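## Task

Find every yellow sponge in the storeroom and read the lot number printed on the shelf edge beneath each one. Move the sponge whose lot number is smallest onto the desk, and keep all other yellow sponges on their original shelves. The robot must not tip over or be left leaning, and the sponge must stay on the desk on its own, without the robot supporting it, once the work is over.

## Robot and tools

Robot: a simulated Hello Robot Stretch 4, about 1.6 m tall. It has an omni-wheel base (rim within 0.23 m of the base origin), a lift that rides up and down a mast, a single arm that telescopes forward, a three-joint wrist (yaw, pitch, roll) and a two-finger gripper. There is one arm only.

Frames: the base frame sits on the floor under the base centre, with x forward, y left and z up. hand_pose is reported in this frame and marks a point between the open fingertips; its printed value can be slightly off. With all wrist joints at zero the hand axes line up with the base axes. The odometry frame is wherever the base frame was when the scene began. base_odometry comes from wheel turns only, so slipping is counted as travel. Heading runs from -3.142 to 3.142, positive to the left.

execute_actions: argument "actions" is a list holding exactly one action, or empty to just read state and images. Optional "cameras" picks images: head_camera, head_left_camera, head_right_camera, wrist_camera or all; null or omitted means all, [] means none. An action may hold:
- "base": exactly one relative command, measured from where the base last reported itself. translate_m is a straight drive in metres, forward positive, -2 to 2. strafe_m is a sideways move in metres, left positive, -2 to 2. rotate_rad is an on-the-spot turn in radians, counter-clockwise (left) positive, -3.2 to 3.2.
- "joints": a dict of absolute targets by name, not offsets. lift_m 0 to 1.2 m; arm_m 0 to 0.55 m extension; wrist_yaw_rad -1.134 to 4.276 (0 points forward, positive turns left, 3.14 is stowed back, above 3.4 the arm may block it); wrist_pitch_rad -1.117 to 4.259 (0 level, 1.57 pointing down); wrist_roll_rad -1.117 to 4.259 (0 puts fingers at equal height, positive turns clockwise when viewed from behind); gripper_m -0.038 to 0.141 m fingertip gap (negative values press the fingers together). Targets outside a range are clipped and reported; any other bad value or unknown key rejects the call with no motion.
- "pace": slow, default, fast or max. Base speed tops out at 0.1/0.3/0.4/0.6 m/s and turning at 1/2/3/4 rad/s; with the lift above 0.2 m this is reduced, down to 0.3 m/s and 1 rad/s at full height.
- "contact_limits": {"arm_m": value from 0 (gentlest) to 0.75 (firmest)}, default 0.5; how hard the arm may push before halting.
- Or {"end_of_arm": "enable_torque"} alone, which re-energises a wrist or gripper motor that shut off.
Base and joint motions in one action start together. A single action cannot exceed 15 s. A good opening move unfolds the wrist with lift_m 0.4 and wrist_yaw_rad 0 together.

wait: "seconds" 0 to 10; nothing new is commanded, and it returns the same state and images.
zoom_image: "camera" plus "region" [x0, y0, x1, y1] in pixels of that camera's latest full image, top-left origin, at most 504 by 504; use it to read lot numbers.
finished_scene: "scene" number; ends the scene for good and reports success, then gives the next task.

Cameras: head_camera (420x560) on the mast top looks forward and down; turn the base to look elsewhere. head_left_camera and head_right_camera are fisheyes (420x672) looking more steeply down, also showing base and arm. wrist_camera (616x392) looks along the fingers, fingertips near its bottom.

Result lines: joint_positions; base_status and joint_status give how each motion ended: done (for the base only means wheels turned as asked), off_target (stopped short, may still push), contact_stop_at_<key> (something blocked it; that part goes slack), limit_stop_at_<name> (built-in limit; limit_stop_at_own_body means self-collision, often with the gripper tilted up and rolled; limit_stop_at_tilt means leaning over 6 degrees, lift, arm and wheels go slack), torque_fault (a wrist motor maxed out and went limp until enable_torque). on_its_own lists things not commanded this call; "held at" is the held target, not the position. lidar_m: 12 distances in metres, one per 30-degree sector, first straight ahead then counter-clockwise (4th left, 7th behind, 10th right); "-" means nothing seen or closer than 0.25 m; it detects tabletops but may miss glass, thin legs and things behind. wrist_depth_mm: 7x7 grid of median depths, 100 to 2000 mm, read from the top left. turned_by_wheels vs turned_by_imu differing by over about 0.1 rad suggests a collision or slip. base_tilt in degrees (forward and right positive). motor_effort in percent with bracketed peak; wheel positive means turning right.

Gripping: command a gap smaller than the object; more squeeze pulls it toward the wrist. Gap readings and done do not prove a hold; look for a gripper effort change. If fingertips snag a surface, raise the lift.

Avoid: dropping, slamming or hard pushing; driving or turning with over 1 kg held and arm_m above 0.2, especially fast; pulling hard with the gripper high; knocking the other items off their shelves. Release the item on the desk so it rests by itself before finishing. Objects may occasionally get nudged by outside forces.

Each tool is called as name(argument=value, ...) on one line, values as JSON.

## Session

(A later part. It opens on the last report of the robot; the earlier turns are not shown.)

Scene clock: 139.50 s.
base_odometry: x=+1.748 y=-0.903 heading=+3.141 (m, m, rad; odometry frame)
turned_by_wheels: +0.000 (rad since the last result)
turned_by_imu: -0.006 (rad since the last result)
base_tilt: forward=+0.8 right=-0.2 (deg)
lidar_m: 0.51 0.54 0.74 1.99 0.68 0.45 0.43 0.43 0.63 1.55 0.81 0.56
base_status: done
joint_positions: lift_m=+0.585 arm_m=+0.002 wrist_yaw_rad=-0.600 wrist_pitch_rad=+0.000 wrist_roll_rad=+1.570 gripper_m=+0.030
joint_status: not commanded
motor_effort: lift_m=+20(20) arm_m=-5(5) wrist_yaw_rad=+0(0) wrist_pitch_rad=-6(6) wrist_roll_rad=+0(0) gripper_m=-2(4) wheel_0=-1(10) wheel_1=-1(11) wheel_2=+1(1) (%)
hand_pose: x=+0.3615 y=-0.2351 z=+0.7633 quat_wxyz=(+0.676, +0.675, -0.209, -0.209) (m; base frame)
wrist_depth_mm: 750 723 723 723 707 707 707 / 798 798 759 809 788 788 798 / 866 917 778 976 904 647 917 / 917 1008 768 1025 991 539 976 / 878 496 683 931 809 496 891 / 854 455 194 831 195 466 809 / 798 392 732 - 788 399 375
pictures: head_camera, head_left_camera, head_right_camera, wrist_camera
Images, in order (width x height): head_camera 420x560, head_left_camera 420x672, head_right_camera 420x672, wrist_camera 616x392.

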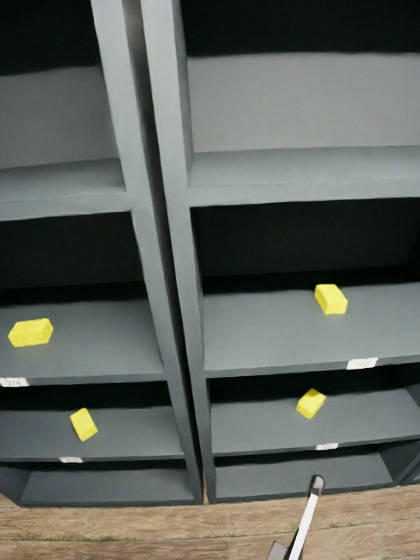

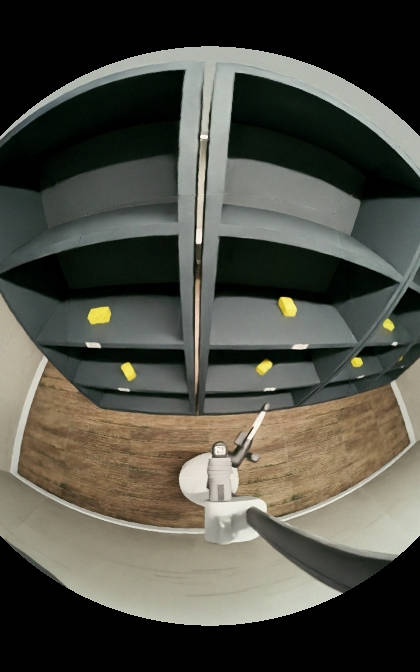

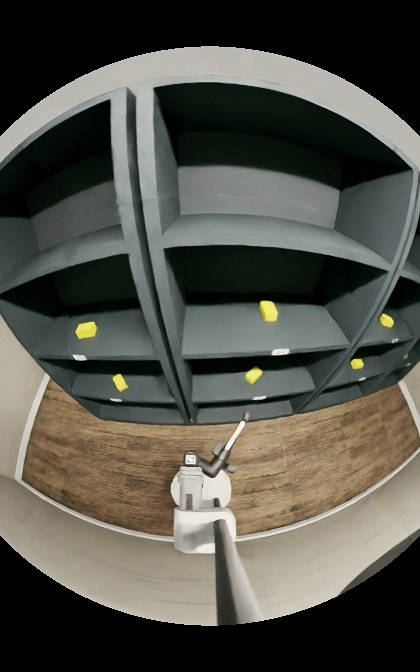

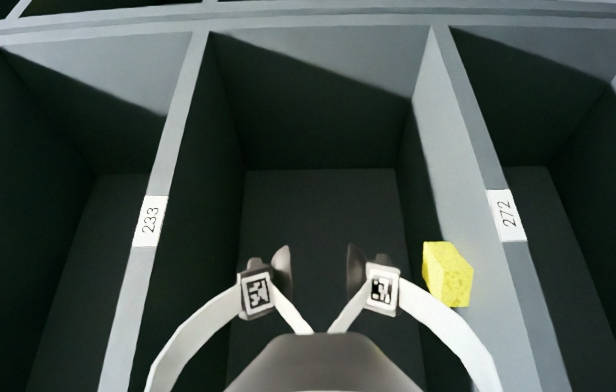

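zoom_image(camera="wrist_camera", region=[110, 180, 200, 260])

zoom_image(camera="wrist_camera", region=[460, 175, 550, 255])

execute_actions(actions=[{"base": {"strafe_m": -0.92}, "pace": "max"}])

Region (110, 180, 200, 260) of wrist_camera's 616x392 image, scaled by 5.600.

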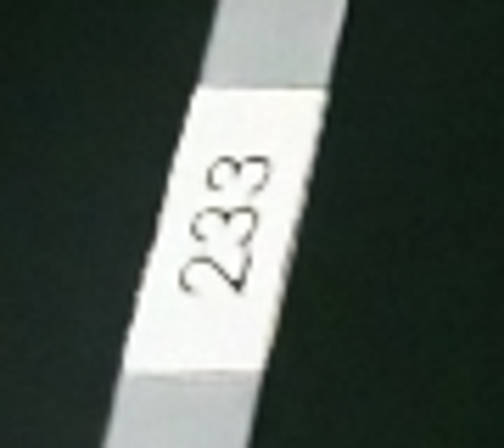

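Region (460, 175, 550, 255) of wrist_camera's 616x392 image, scaled by 5.600.

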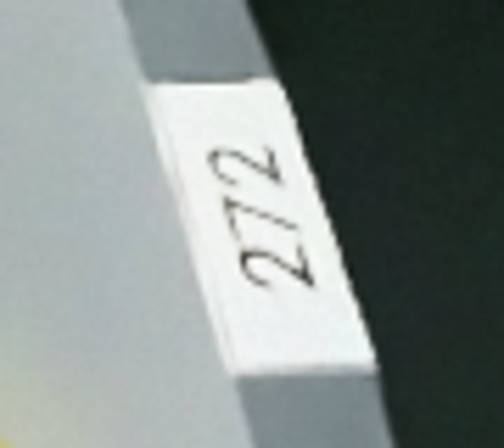

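Scene clock: 146.30 s.
base_odometry: x=+1.749 y=+0.017 heading=+3.141 (m, m, rad; odometry frame)
turned_by_wheels: +0.000 (rad since the last result)
turned_by_imu: -0.007 (rad since the last result)
base_tilt: forward=+0.8 right=-0.1 (deg)
lidar_m: 0.55 0.58 0.81 1.97 0.60 0.40 0.37 0.41 0.57 1.41 0.88 0.58
base_status: done
joint_positions: lift_m=+0.585 arm_m=+0.002 wrist_yaw_rad=-0.600 wrist_pitch_rad=+0.000 wrist_roll_rad=+1.570 gripper_m=+0.030
joint_status: not commanded
motor_effort: lift_m=+20(20) arm_m=-5(5) wrist_yaw_rad=-1(1) wrist_pitch_rad=-5(8) wrist_roll_rad=+0(0) gripper_m=-4(5) wheel_0=+0(11) wheel_1=+0(12) wheel_2=+1(1) (%)
hand_pose: x=+0.3615 y=-0.2351 z=+0.7633 quat_wxyz=(+0.676, +0.675, -0.209, -0.209) (m; base frame)
wrist_depth_mm: 798 778 768 768 768 750 759 / 820 831 778 831 809 809 820 / 904 976 778 976 917 917 946 / 904 1078 759 1060 1008 640 991 / 904 976 683 976 809 539 931 / 878 878 194 878 195 462 866 / 831 430 715 - 798 418 809
pictures: head_camera, head_left_camera, head_right_camera, wrist_camera
Images, in order (width x height): head_camera 420x560, head_left_camera 420x672, head_right_camera 420x672, wrist_camera 616x392.

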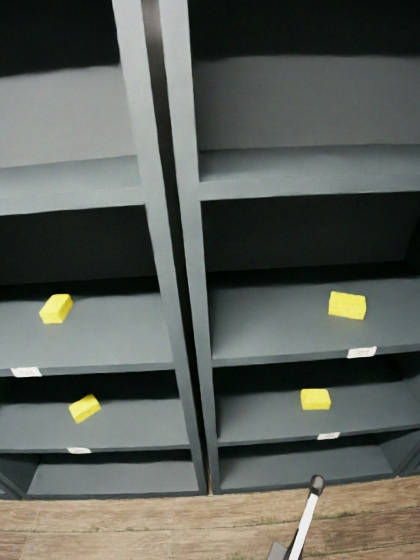

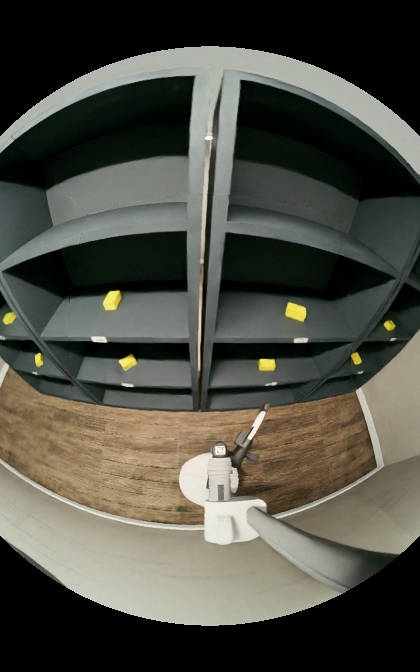

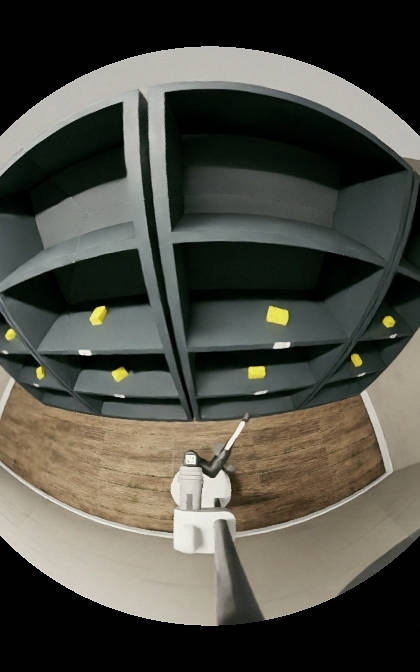

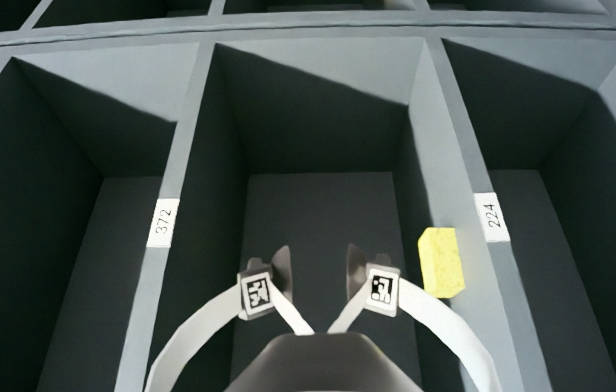

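execute_actions(actions=[])

Scene clock: 154.53 s.
base_odometry: x=+1.749 y=+0.017 heading=+3.141 (m, m, rad; odometry frame)
turned_by_wheels: +0.000 (rad since the last result)
turned_by_imu: -0.001 (rad since the last result)
base_tilt: forward=+0.7 right=-0.1 (deg)
lidar_m: 0.56 0.57 0.79 1.93 0.60 0.39 0.39 0.42 0.55 1.44 0.87 0.62
base_status: done
joint_positions: lift_m=+0.585 arm_m=+0.002 wrist_yaw_rad=-0.600 wrist_pitch_rad=+0.000 wrist_roll_rad=+1.570 gripper_m=+0.030
joint_status: not commanded
motor_effort: lift_m=+20(20) arm_m=-5(5) wrist_yaw_rad=-1(1) wrist_pitch_rad=-9(8) wrist_roll_rad=+0(0) gripper_m=-6(5) wheel_0=+0(11) wheel_1=+0(12) wheel_2=+1(1) (%)
hand_pose: x=+0.3615 y=-0.2351 z=+0.7633 quat_wxyz=(+0.676, +0.675, -0.209, -0.209) (m; base frame)
wrist_depth_mm: 788 778 778 750 750 750 759 / 809 842 778 831 809 798 831 / 904 976 778 991 931 917 946 / 904 1060 768 1060 1042 634 1008 / 891 976 683 960 798 539 946 / 866 878 194 878 195 462 878 / 842 430 732 - 809 418 809
pictures: head_camera, head_left_camera, head_right_camera, wrist_camera
Images, in order (width x height): head_camera 420x560, head_left_camera 420x672, head_right_camera 420x672, wrist_camera 616x392.

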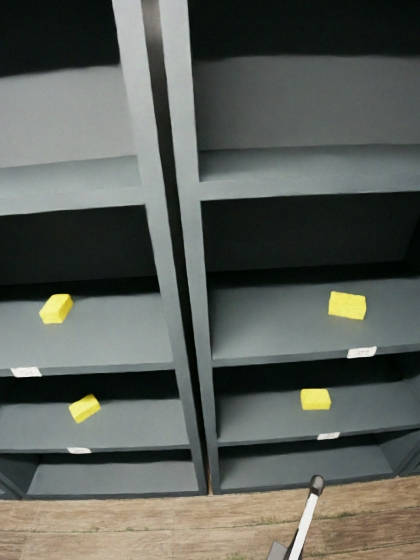

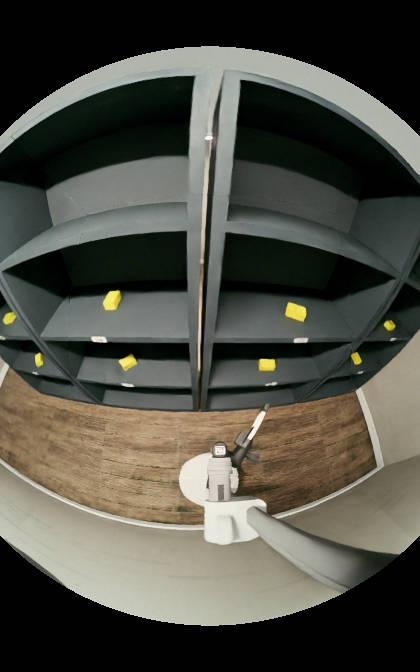

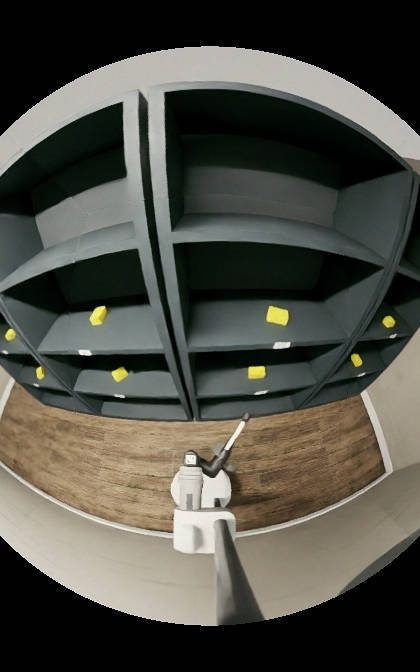

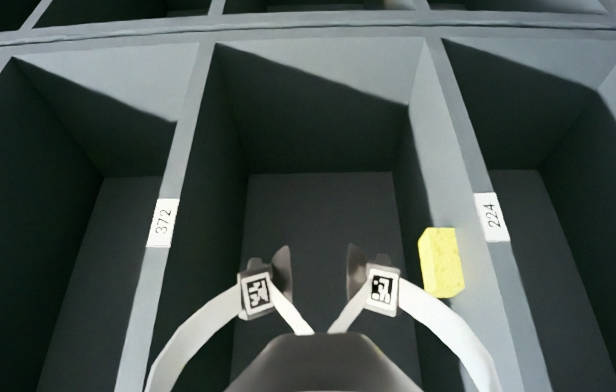

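zoom_image(camera="wrist_camera", region=[440, 170, 540, 260])

zoom_image(camera="head_left_camera", region=[300, 280, 420, 400])

Region (440, 170, 540, 260) of wrist_camera's 616x392 image, scaled by 5.040; it fills the top 454 rows of this view, and the rest is white.

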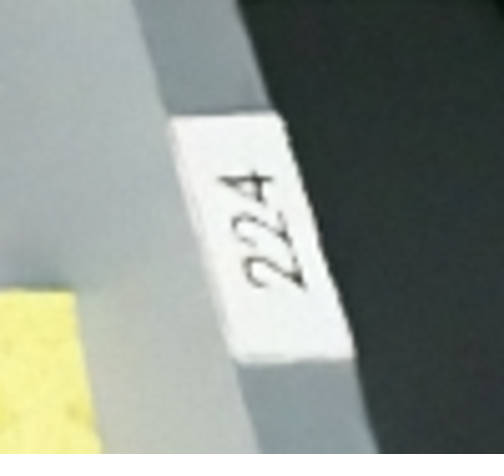

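Region (300, 280, 420, 400) of head_left_camera's 420x672 image, scaled by 4.200, with more detail than that image has.

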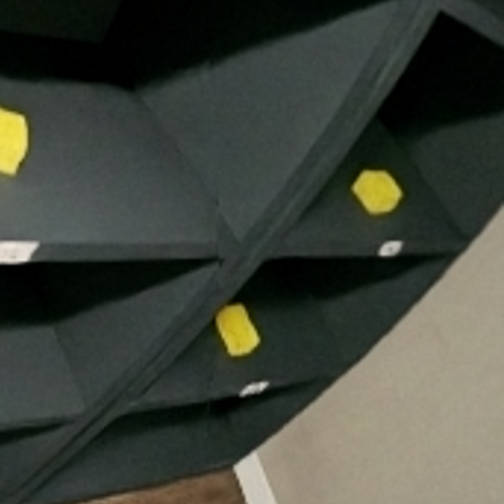

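execute_actions(actions=[{"base": {"strafe_m": -0.85}, "joints": {"wrist_yaw_rad": -0.68}, "pace": "max"}])

Scene clock: 173.30 s.
base_odometry: x=+1.750 y=+0.867 heading=+3.141 (m, m, rad; odometry frame)
turned_by_wheels: +0.000 (rad since the last result)
turned_by_imu: -0.006 (rad since the last result)
base_tilt: forward=+0.8 right=-0.2 (deg)
lidar_m: 0.59 0.61 0.84 1.83 0.55 0.39 0.34 0.38 0.52 0.94 0.90 0.63
base_status: done
joint_positions: lift_m=+0.585 arm_m=+0.002 wrist_yaw_rad=-0.680 wrist_pitch_rad=+0.000 wrist_roll_rad=+1.570 gripper_m=+0.030
joint_status: all done
motor_effort: lift_m=+20(20) arm_m=-5(5) wrist_yaw_rad=-2(9) wrist_pitch_rad=-6(7) wrist_roll_rad=+0(0) gripper_m=-5(5) wheel_0=-2(11) wheel_1=+1(12) wheel_2=+1(2) (%)
hand_pose: x=+0.3422 y=-0.2493 z=+0.7633 quat_wxyz=(+0.667, +0.666, -0.236, -0.236) (m; base frame)
wrist_depth_mm: 809 831 842 820 854 820 842 / 891 891 891 891 854 866 891 / 904 1025 976 1042 960 1025 960 / 904 1160 768 1182 1078 1118 991 / 891 1078 676 1098 732 647 1008 / 878 960 193 960 194 535 917 / 878 878 732 - 809 455 878
pictures: head_camera, head_left_camera, head_right_camera, wrist_camera
Images, in order (width x height): head_camera 420x560, head_left_camera 420x672, head_right_camera 420x672, wrist_camera 616x392.

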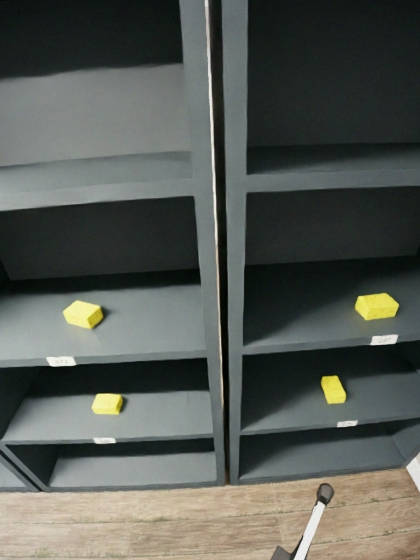

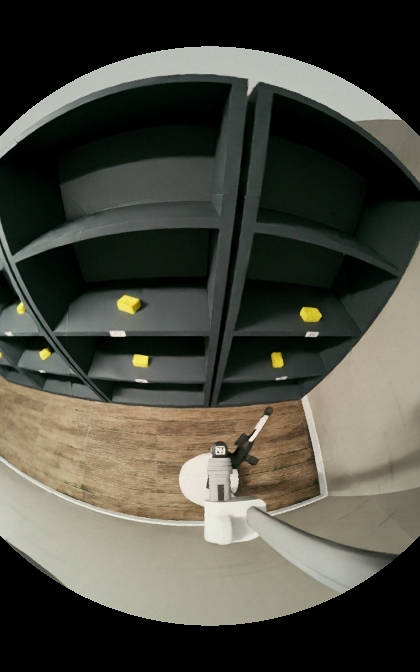

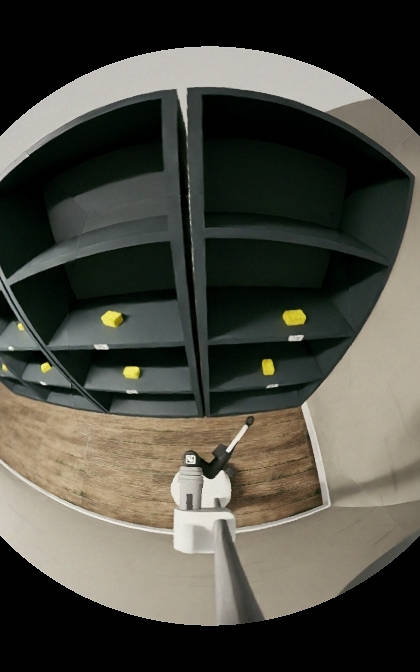

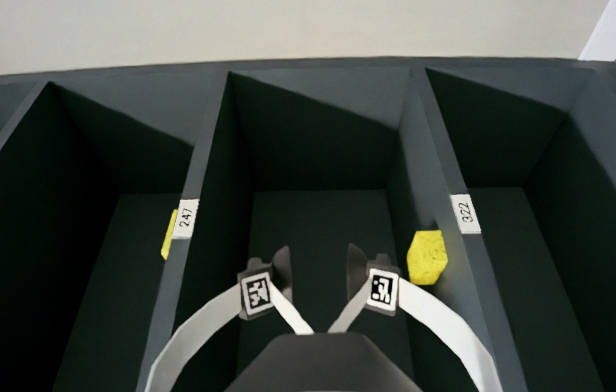

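zoom_image(camera="wrist_camera", region=[150, 180, 230, 260])

zoom_image(camera="wrist_camera", region=[430, 180, 510, 250])

zoom_image(camera="head_camera", region=[0, 280, 240, 500])

Region (150, 180, 230, 260) of wrist_camera's 616x392 image, scaled by 6.300.

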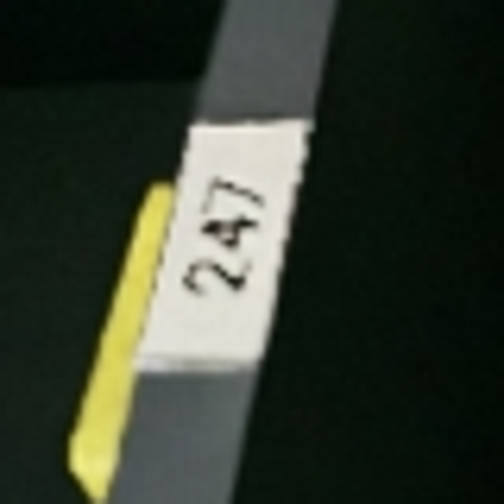

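Region (430, 180, 510, 250) of wrist_camera's 616x392 image, scaled by 6.300; it fills the top 441 rows of this view, and the rest is white.

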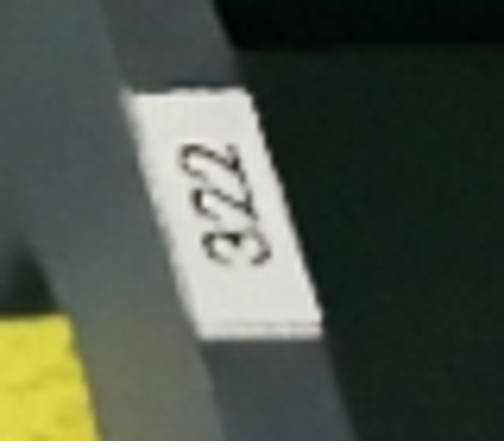

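Region (0, 280, 240, 500) of head_camera's 420x560 image, scaled by 2.100, with more detail than that image has; it fills the top 462 rows of this view, and the rest is white.

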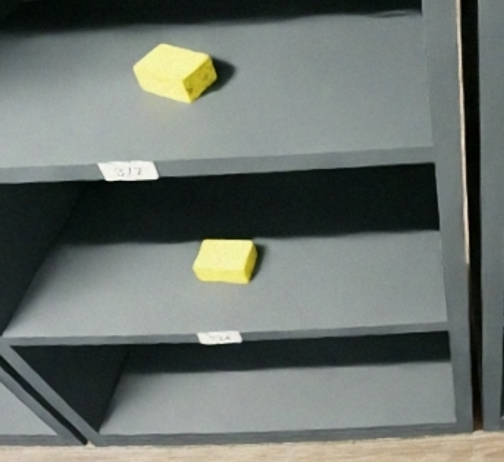

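execute_actions(actions=[{"base": {"strafe_m": 0.575}, "joints": {"lift_m": 0.478, "arm_m": 0.03, "wrist_yaw_rad": 0.0, "wrist_pitch_rad": 0.3, "wrist_roll_rad": 0.0, "gripper_m": 0.141}, "pace": "max"}])

Scene clock: 239.90 s.
base_odometry: x=+1.749 y=+0.292 heading=+3.141 (m, m, rad; odometry frame)
turned_by_wheels: +0.000 (rad since the last result)
turned_by_imu: +0.001 (rad since the last result)
base_tilt: forward=+0.7 right=-0.2 (deg)
lidar_m: 0.56 0.60 0.80 1.91 0.57 0.42 0.38 0.40 0.56 1.38 0.88 0.62
base_status: done
joint_positions: lift_m=+0.478 arm_m=+0.029 wrist_yaw_rad=+0.000 wrist_pitch_rad=+0.302 wrist_roll_rad=+0.000 gripper_m=+0.141
joint_status: all done
motor_effort: lift_m=+19(17) arm_m=+5(4) wrist_yaw_rad=+0(2) wrist_pitch_rad=-5(8) wrist_roll_rad=-3(7) gripper_m=+1(8) wheel_0=+1(11) wheel_1=+1(13) wheel_2=+1(3) (%)
hand_pose: x=+0.4754 y=-0.0875 z=+0.5704 quat_wxyz=(+0.989, +0.000, +0.151, +0.000) (m; base frame)
wrist_depth_mm: 535 699 707 715 699 707 654 / 535 723 732 741 741 741 647 / 535 691 759 732 715 691 621 / 469 466 449 442 436 430 424 / 368 364 366 366 370 364 621 / 521 661 891 904 866 778 661 / 512 691 820 - 788 768 676
pictures: head_camera, head_left_camera, head_right_camera, wrist_camera
Images, in order (width x height): head_camera 420x560, head_left_camera 420x672, head_right_camera 420x672, wrist_camera 616x392.

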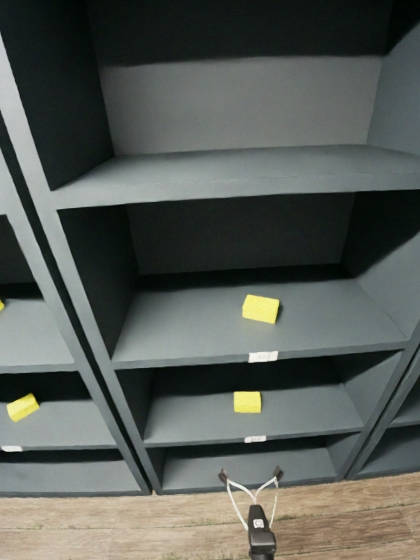

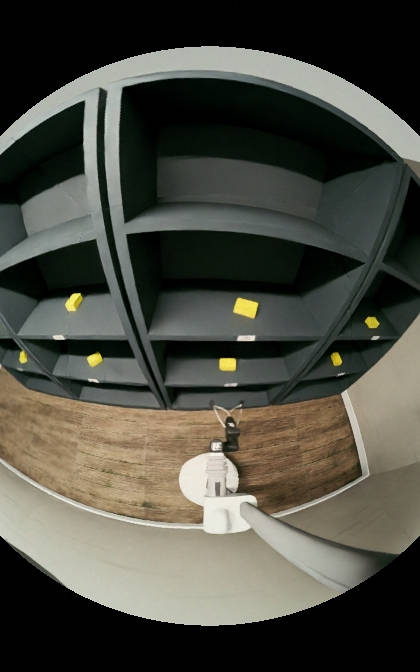

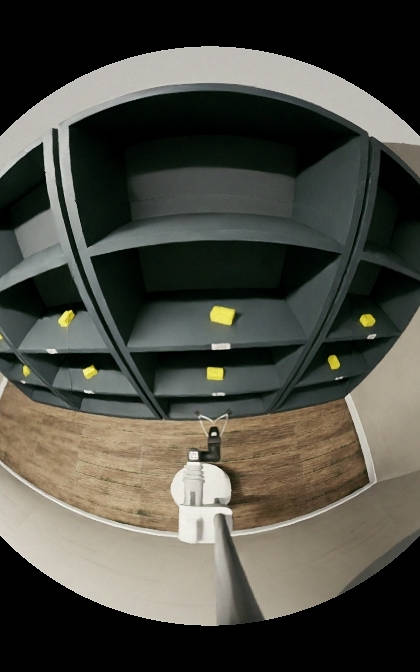

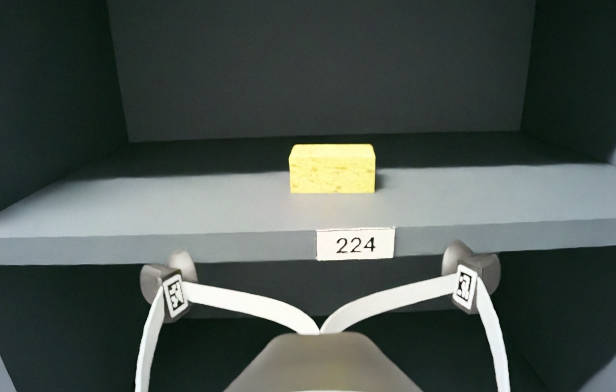

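execute_actions(actions=[{"joints": {"lift_m": 0.471, "arm_m": 0.205, "wrist_yaw_rad": -0.055}, "pace": "fast", "contact_limits": {"arm_m": 0.25}}], cameras=["wrist_camera", "head_camera"])

Scene clock: 255.63 s.
base_odometry: x=+1.749 y=+0.292 heading=+3.141 (m, m, rad; odometry frame)
turned_by_wheels: +0.000 (rad since the last result)
turned_by_imu: -0.001 (rad since the last result)
base_tilt: forward=+0.7 right=-0.1 (deg)
lidar_m: 0.55 0.58 0.80 1.92 0.58 0.39 0.36 0.40 0.53 1.41 0.88 0.61
base_status: not commanded
joint_positions: lift_m=+0.471 arm_m=+0.204 wrist_yaw_rad=-0.055 wrist_pitch_rad=+0.302 wrist_roll_rad=+0.000 gripper_m=+0.141
joint_status: all done
motor_effort: lift_m=+17(17) arm_m=+6(5) wrist_yaw_rad=-2(11) wrist_pitch_rad=-7(5) wrist_roll_rad=-2(2) gripper_m=+0(0) wheel_0=+1(1) wheel_1=+1(0) wheel_2=+1(1) (%)
contact_limits: arm_m 0.25
hand_pose: x=+0.6451 y=-0.1024 z=+0.5636 quat_wxyz=(+0.988, +0.004, +0.150, -0.027) (m; base frame)
wrist_depth_mm: 530 544 549 559 559 574 569 / 554 564 564 585 591 597 591 / 580 591 597 609 609 621 585 / 445 442 430 297 387 404 404 / 312 310 293 286 287 277 290 / 238 227 218 236 214 211 225 / 197 197 200 - 204 209 216
pictures: head_camera, wrist_camera
Images, in order (width x height): head_camera 420x560, wrist_camera 616x392.

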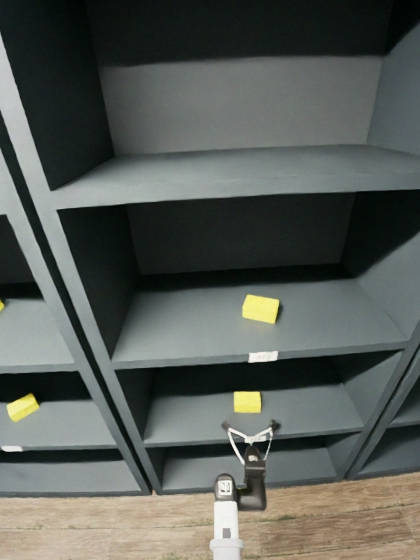

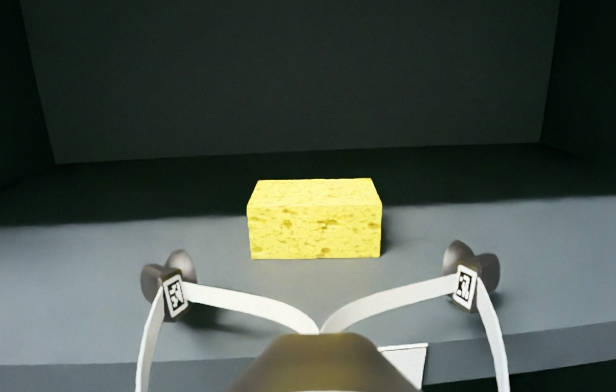

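execute_actions(actions=[{"joints": {"arm_m": 0.302}, "pace": "fast", "contact_limits": {"arm_m": 0.25}}], cameras=["wrist_camera"])

Scene clock: 263.17 s.
base_odometry: x=+1.749 y=+0.292 heading=+3.141 (m, m, rad; odometry frame)
turned_by_wheels: +0.000 (rad since the last result)
turned_by_imu: -0.001 (rad since the last result)
base_tilt: forward=+0.7 right=-0.2 (deg)
lidar_m: 0.55 0.59 0.79 1.88 0.59 0.41 0.37 0.38 0.57 1.39 0.86 0.62
base_status: not commanded
joint_positions: lift_m=+0.471 arm_m=+0.301 wrist_yaw_rad=-0.055 wrist_pitch_rad=+0.302 wrist_roll_rad=+0.000 gripper_m=+0.141
joint_status: all done
motor_effort: lift_m=+17(17) arm_m=+5(6) wrist_yaw_rad=-2(1) wrist_pitch_rad=-4(7) wrist_roll_rad=-3(3) gripper_m=-3(1) wheel_0=+1(1) wheel_1=+1(1) wheel_2=+1(1) (%)
contact_limits: arm_m 0.25
hand_pose: x=+0.7421 y=-0.1024 z=+0.5636 quat_wxyz=(+0.988, +0.004, +0.150, -0.027) (m; base frame)
wrist_depth_mm: 445 452 462 466 477 480 488 / 469 477 492 492 496 504 512 / 492 500 508 517 530 530 535 / 449 436 430 418 415 407 402 / 309 309 276 212 221 274 287 / 237 228 198 191 191 210 224 / 196 192 200 - 195 187 190
pictures: wrist_camera
Images, in order (width x height): wrist_camera 616x392.

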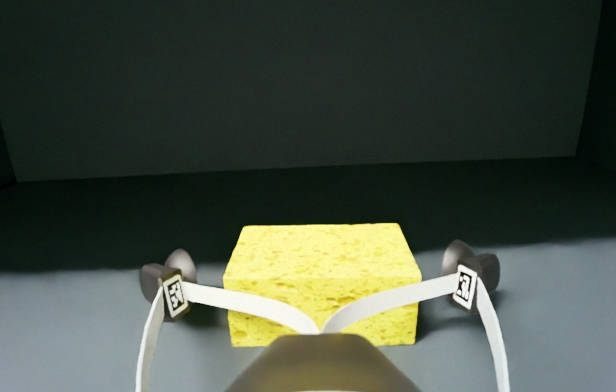

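execute_actions(actions=[{"joints": {"gripper_m": 0.055}, "pace": "fast"}], cameras=["wrist_camera"])

Scene clock: 267.33 s.
base_odometry: x=+1.749 y=+0.292 heading=+3.141 (m, m, rad; odometry frame)
turned_by_wheels: +0.000 (rad since the last result)
turned_by_imu: -0.001 (rad since the last result)
base_tilt: forward=+0.7 right=-0.2 (deg)
lidar_m: 0.56 0.58 0.80 1.90 0.58 0.42 0.38 0.41 0.55 1.41 0.87 0.62
base_status: not commanded
joint_positions: lift_m=+0.471 arm_m=+0.301 wrist_yaw_rad=-0.055 wrist_pitch_rad=+0.302 wrist_roll_rad=+0.000 gripper_m=+0.055
joint_status: all done
motor_effort: lift_m=+17(17) arm_m=+6(6) wrist_yaw_rad=-1(1) wrist_pitch_rad=-9(7) wrist_roll_rad=-3(3) gripper_m=-19(23) wheel_0=+1(1) wheel_1=+1(0) wheel_2=+1(1) (%)
hand_pose: x=+0.7421 y=-0.1024 z=+0.5636 quat_wxyz=(+0.988, +0.004, +0.150, -0.027) (m; base frame)
wrist_depth_mm: 445 459 462 466 477 488 492 / 469 477 480 496 496 508 508 / 492 500 508 517 521 530 535 / 449 436 427 421 410 404 399 / 312 309 233 204 203 294 287 / 236 238 182 184 182 207 225 / 195 192 193 - 189 186 189
pictures: wrist_camera
Images, in order (width x height): wrist_camera 616x392.

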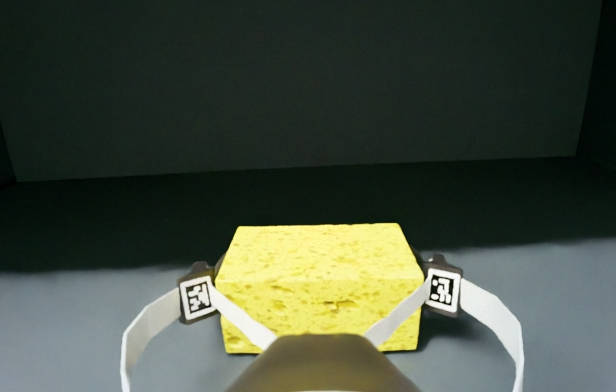

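execute_actions(actions=[{"joints": {"lift_m": 0.505, "arm_m": 0.01}, "pace": "max"}], cameras=["wrist_camera", "head_left_camera"])

Scene clock: 294.90 s.
base_odometry: x=+1.749 y=+0.292 heading=+3.141 (m, m, rad; odometry frame)
turned_by_wheels: +0.000 (rad since the last result)
turned_by_imu: -0.001 (rad since the last result)
base_tilt: forward=+0.7 right=-0.2 (deg)
lidar_m: 0.57 0.60 0.79 1.91 0.55 0.41 0.38 0.38 0.53 1.36 0.88 0.62
base_status: not commanded
joint_positions: lift_m=+0.505 arm_m=+0.011 wrist_yaw_rad=-0.055 wrist_pitch_rad=+0.303 wrist_roll_rad=+0.000 gripper_m=+0.055
joint_status: all done
motor_effort: lift_m=+21(29) arm_m=-5(5) wrist_yaw_rad=+0(2) wrist_pitch_rad=-6(6) wrist_roll_rad=-3(3) gripper_m=-18(21) wheel_0=+1(1) wheel_1=+1(1) wheel_2=+1(1) (%)
hand_pose: x=+0.4520 y=-0.1025 z=+0.5971 quat_wxyz=(+0.988, +0.004, +0.151, -0.027) (m; base frame)
wrist_depth_mm: 591 707 715 732 732 750 591 / 597 732 741 759 768 778 603 / 591 759 778 788 809 741 603 / 525 549 530 525 517 504 496 / 387 392 231 204 202 410 564 / 564 741 182 183 182 715 634 / 549 759 831 - 809 798 634
pictures: head_left_camera, wrist_camera
Images, in order (width x height): head_left_camera 420x672, wrist_camera 616x392.

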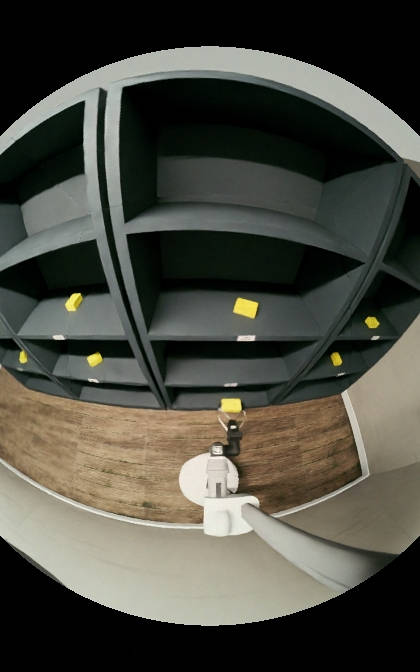

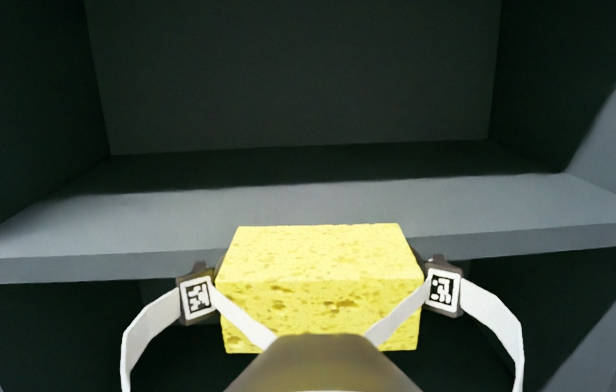

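execute_actions(actions=[{"base": {"strafe_m": 0.6}, "joints": {"lift_m": 0.2, "wrist_yaw_rad": -0.75}, "pace": "max"}], cameras=["wrist_camera", "head_left_camera"])

Scene clock: 299.10 s.
base_odometry: x=+1.749 y=-0.308 heading=+3.141 (m, m, rad; odometry frame)
turned_by_wheels: +0.000 (rad since the last result)
turned_by_imu: +0.002 (rad since the last result)
base_tilt: forward=+0.8 right=-0.2 (deg)
lidar_m: 0.53 0.57 0.78 2.02 0.60 0.44 0.41 0.41 0.59 1.47 0.83 0.58
base_status: done
joint_positions: lift_m=+0.200 arm_m=+0.011 wrist_yaw_rad=-0.750 wrist_pitch_rad=+0.302 wrist_roll_rad=+0.000 gripper_m=+0.055
joint_status: all done
motor_effort: lift_m=+19(21) arm_m=-5(5) wrist_yaw_rad=-1(12) wrist_pitch_rad=-6(9) wrist_roll_rad=-2(3) gripper_m=-20(19) wheel_0=+1(12) wheel_1=+0(12) wheel_2=+1(2) (%)
hand_pose: x=+0.3237 y=-0.2517 z=+0.2923 quat_wxyz=(+0.920, +0.055, +0.140, -0.362) (m; base frame)
wrist_depth_mm: 397 366 866 1025 1060 960 1499 / 459 377 917 1138 1138 1008 1576 / 559 384 976 1160 1205 1060 1618 / 691 407 891 946 931 1060 1098 / 661 442 233 204 204 820 798 / 539 466 182 183 182 574 621 / 439 452 517 - 521 517 512
pictures: head_left_camera, wrist_camera
Images, in order (width x height): head_left_camera 420x672, wrist_camera 616x392.

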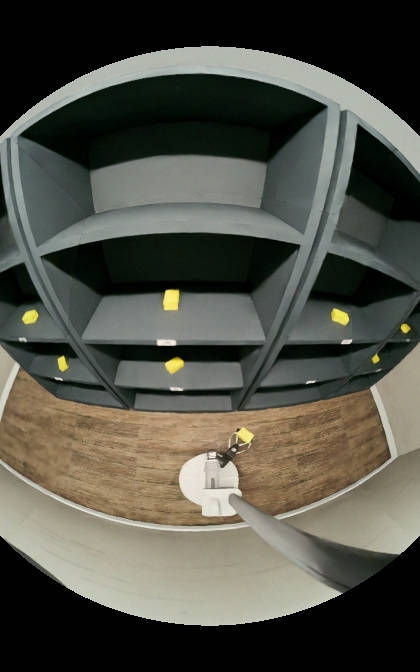

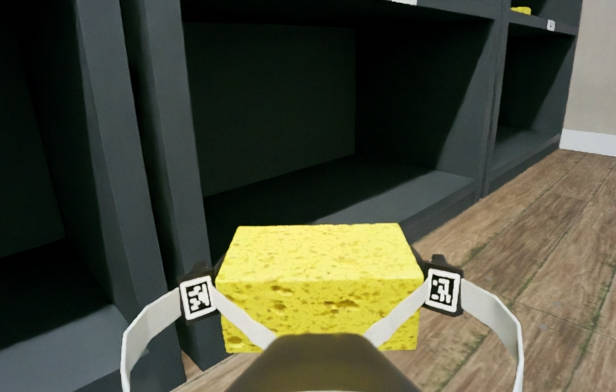

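execute_actions(actions=[{"base": {"strafe_m": 2.0}, "pace": "max"}])

Scene clock: 306.17 s.
base_odometry: x=+1.748 y=-2.308 heading=+3.141 (m, m, rad; odometry frame)
turned_by_wheels: +0.000 (rad since the last result)
turned_by_imu: +0.007 (rad since the last result)
base_tilt: forward=+0.7 right=-0.2 (deg)
lidar_m: 2.54 0.90 0.64 0.58 0.61 0.52 0.47 0.49 0.69 1.76 0.74 0.62
base_status: done
joint_positions: lift_m=+0.200 arm_m=+0.011 wrist_yaw_rad=-0.750 wrist_pitch_rad=+0.302 wrist_roll_rad=+0.000 gripper_m=+0.055
joint_status: not commanded
motor_effort: lift_m=+19(20) arm_m=-5(5) wrist_yaw_rad=-1(1) wrist_pitch_rad=-7(5) wrist_roll_rad=-3(3) gripper_m=-18(21) wheel_0=+0(13) wheel_1=+0(14) wheel_2=+1(2) (%)
hand_pose: x=+0.3237 y=-0.2517 z=+0.2923 quat_wxyz=(+0.920, +0.055, +0.140, -0.362) (m; base frame)
wrist_depth_mm: - - 480 415 1160 991 1118 / - - 512 439 1205 1060 1618 / - 1756 554 462 1255 1098 1499 / 1229 1118 585 492 917 1008 1078 / 842 854 233 204 203 820 788 / 661 654 182 183 182 574 615 / 539 535 535 - 521 517 517
pictures: head_camera, head_left_camera, head_right_camera, wrist_camera
Images, in order (width x height): head_camera 420x560, head_left_camera 420x672, head_right_camera 420x672, wrist_camera 616x392.

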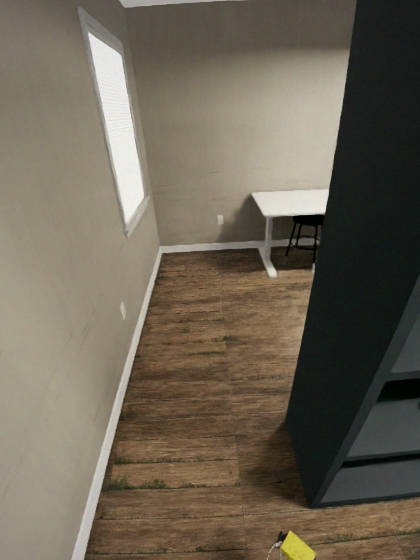

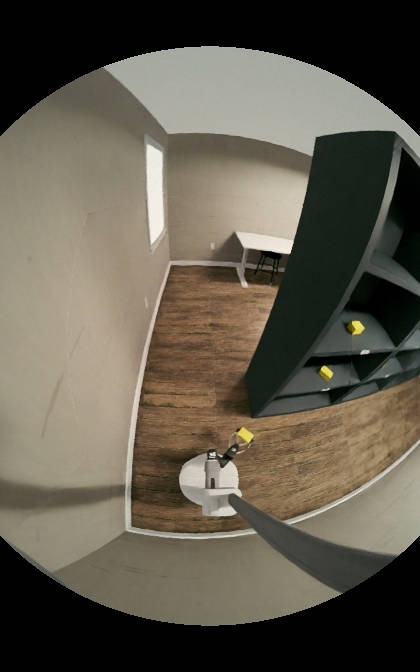

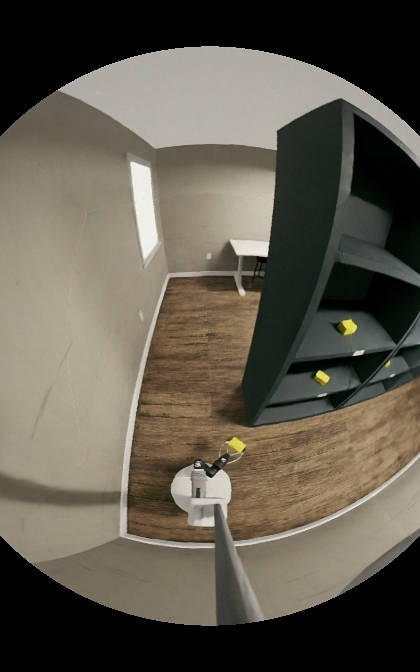

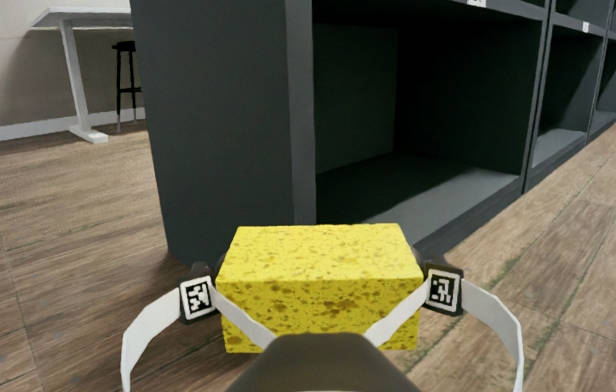

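execute_actions(actions=[{"base": {"translate_m": 1.9}, "joints": {"lift_m": 0.725, "arm_m": 0.5, "wrist_yaw_rad": 0.0}, "pace": "max"}])

Scene clock: 355.07 s.
base_odometry: x=-0.152 y=-2.307 heading=+3.141 (m, m, rad; odometry frame)
turned_by_wheels: +0.000 (rad since the last result)
turned_by_imu: +0.005 (rad since the last result)
base_tilt: forward=+0.7 right=-0.2 (deg)
lidar_m: 1.29 0.94 0.66 0.62 0.67 0.90 2.37 0.97 1.29 3.31 0.82 0.72
base_status: done
joint_positions: lift_m=+0.725 arm_m=+0.499 wrist_yaw_rad=+0.000 wrist_pitch_rad=+0.302 wrist_roll_rad=+0.000 gripper_m=+0.055
joint_status: all done
motor_effort: lift_m=+21(21) arm_m=+5(6) wrist_yaw_rad=-2(9) wrist_pitch_rad=-8(8) wrist_roll_rad=-3(3) gripper_m=-19(20) wheel_0=-1(8) wheel_1=-1(8) wheel_2=-1(15) (%)
hand_pose: x=+0.9454 y=-0.0874 z=+0.8173 quat_wxyz=(+0.989, +0.000, +0.151, +0.000) (m; base frame)
wrist_depth_mm: 559 569 569 559 564 559 559 / 591 585 591 591 585 591 585 / 621 621 615 621 621 627 615 / 654 647 654 654 661 647 634 / 691 699 232 203 204 691 683 / 741 723 182 183 182 723 741 / 798 788 768 - 778 778 778
pictures: head_camera, head_left_camera, head_right_camera, wrist_camera
Images, in order (width x height): head_camera 420x560, head_left_camera 420x672, head_right_camera 420x672, wrist_camera 616x392.

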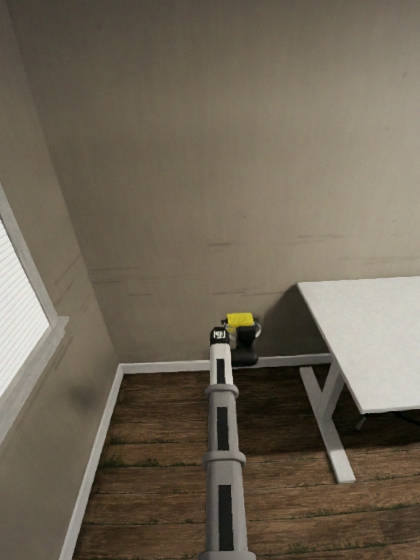

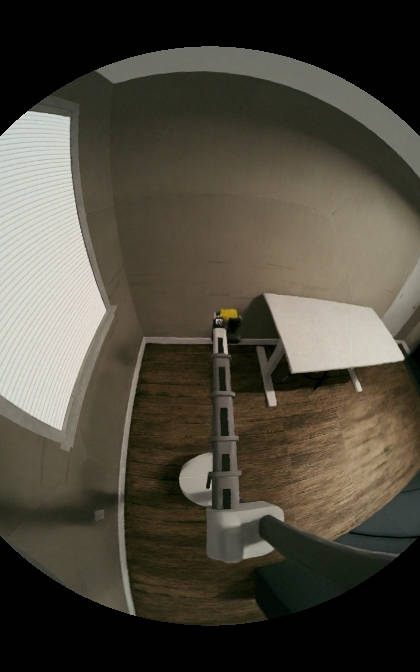

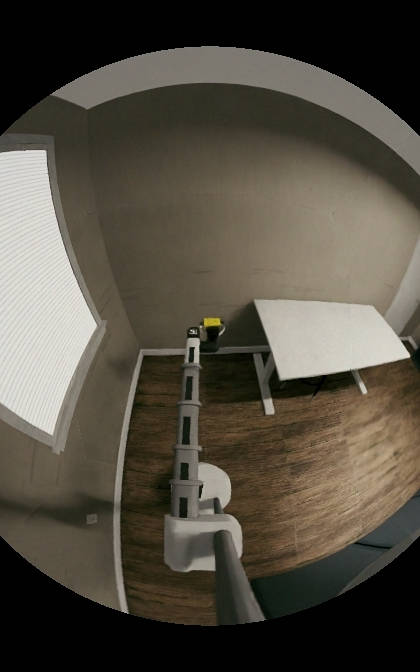

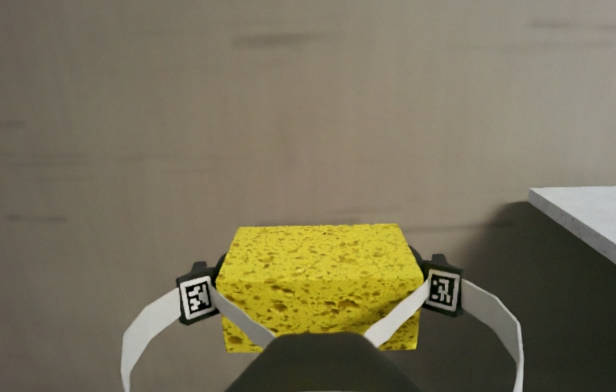

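execute_actions(actions=[{"base": {"rotate_rad": -0.62}, "joints": {"lift_m": 0.68, "arm_m": 0.54}, "pace": "fast"}])

Scene clock: 374.97 s.
base_odometry: x=-0.152 y=-2.307 heading=+2.521 (m, m, rad; odometry frame)
turned_by_wheels: -0.620 (rad since the last result)
turned_by_imu: -0.623 (rad since the last result)
base_tilt: forward=+0.8 right=-0.1 (deg)
lidar_m: 0.76 1.26 1.04 0.65 0.62 0.64 0.86 1.85 0.97 1.20 2.53 0.93
base_status: done
joint_positions: lift_m=+0.680 arm_m=+0.539 wrist_yaw_rad=+0.000 wrist_pitch_rad=+0.302 wrist_roll_rad=+0.000 gripper_m=+0.055
joint_status: all done
motor_effort: lift_m=+18(20) arm_m=+4(4) wrist_yaw_rad=+0(3) wrist_pitch_rad=-7(5) wrist_roll_rad=-3(2) gripper_m=-20(21) wheel_0=-1(8) wheel_1=+1(9) wheel_2=-1(8) (%)
hand_pose: x=+0.9855 y=-0.0875 z=+0.7725 quat_wxyz=(+0.989, +0.000, +0.151, +0.000) (m; base frame)
wrist_depth_mm: 591 654 768 866 1025 1229 1576 / 621 683 788 904 1042 1281 1618 / 634 699 768 798 778 750 750 / 508 504 496 488 473 469 462 / 357 353 232 204 203 334 330 / 273 272 182 183 181 237 257 / 224 220 221 - 216 214 213
pictures: head_camera, head_left_camera, head_right_camera, wrist_camera
Images, in order (width x height): head_camera 420x560, head_left_camera 420x672, head_right_camera 420x672, wrist_camera 616x392.

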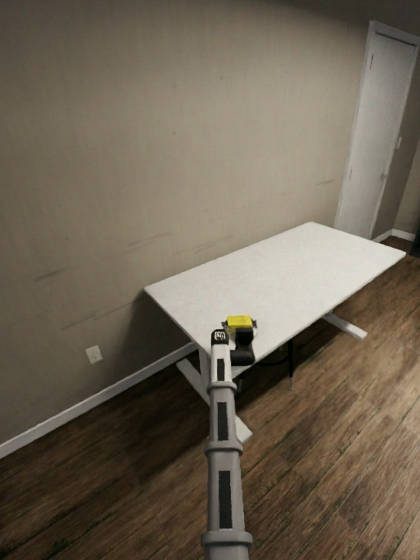

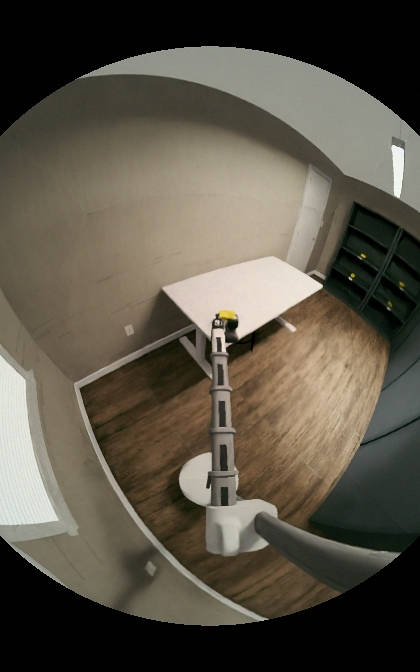

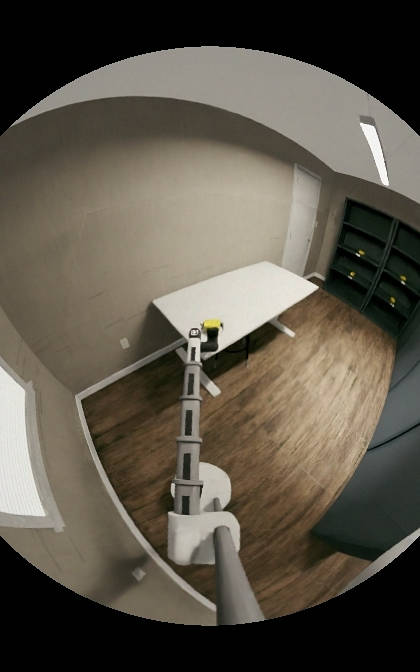

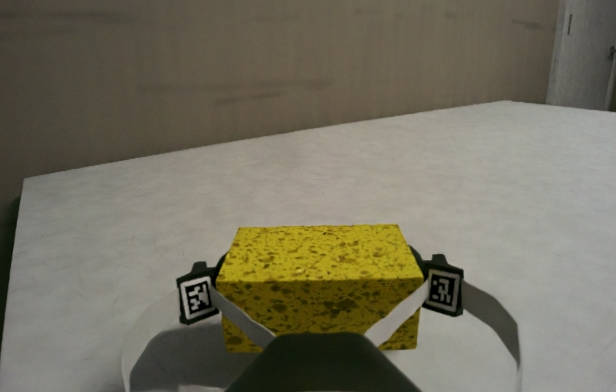

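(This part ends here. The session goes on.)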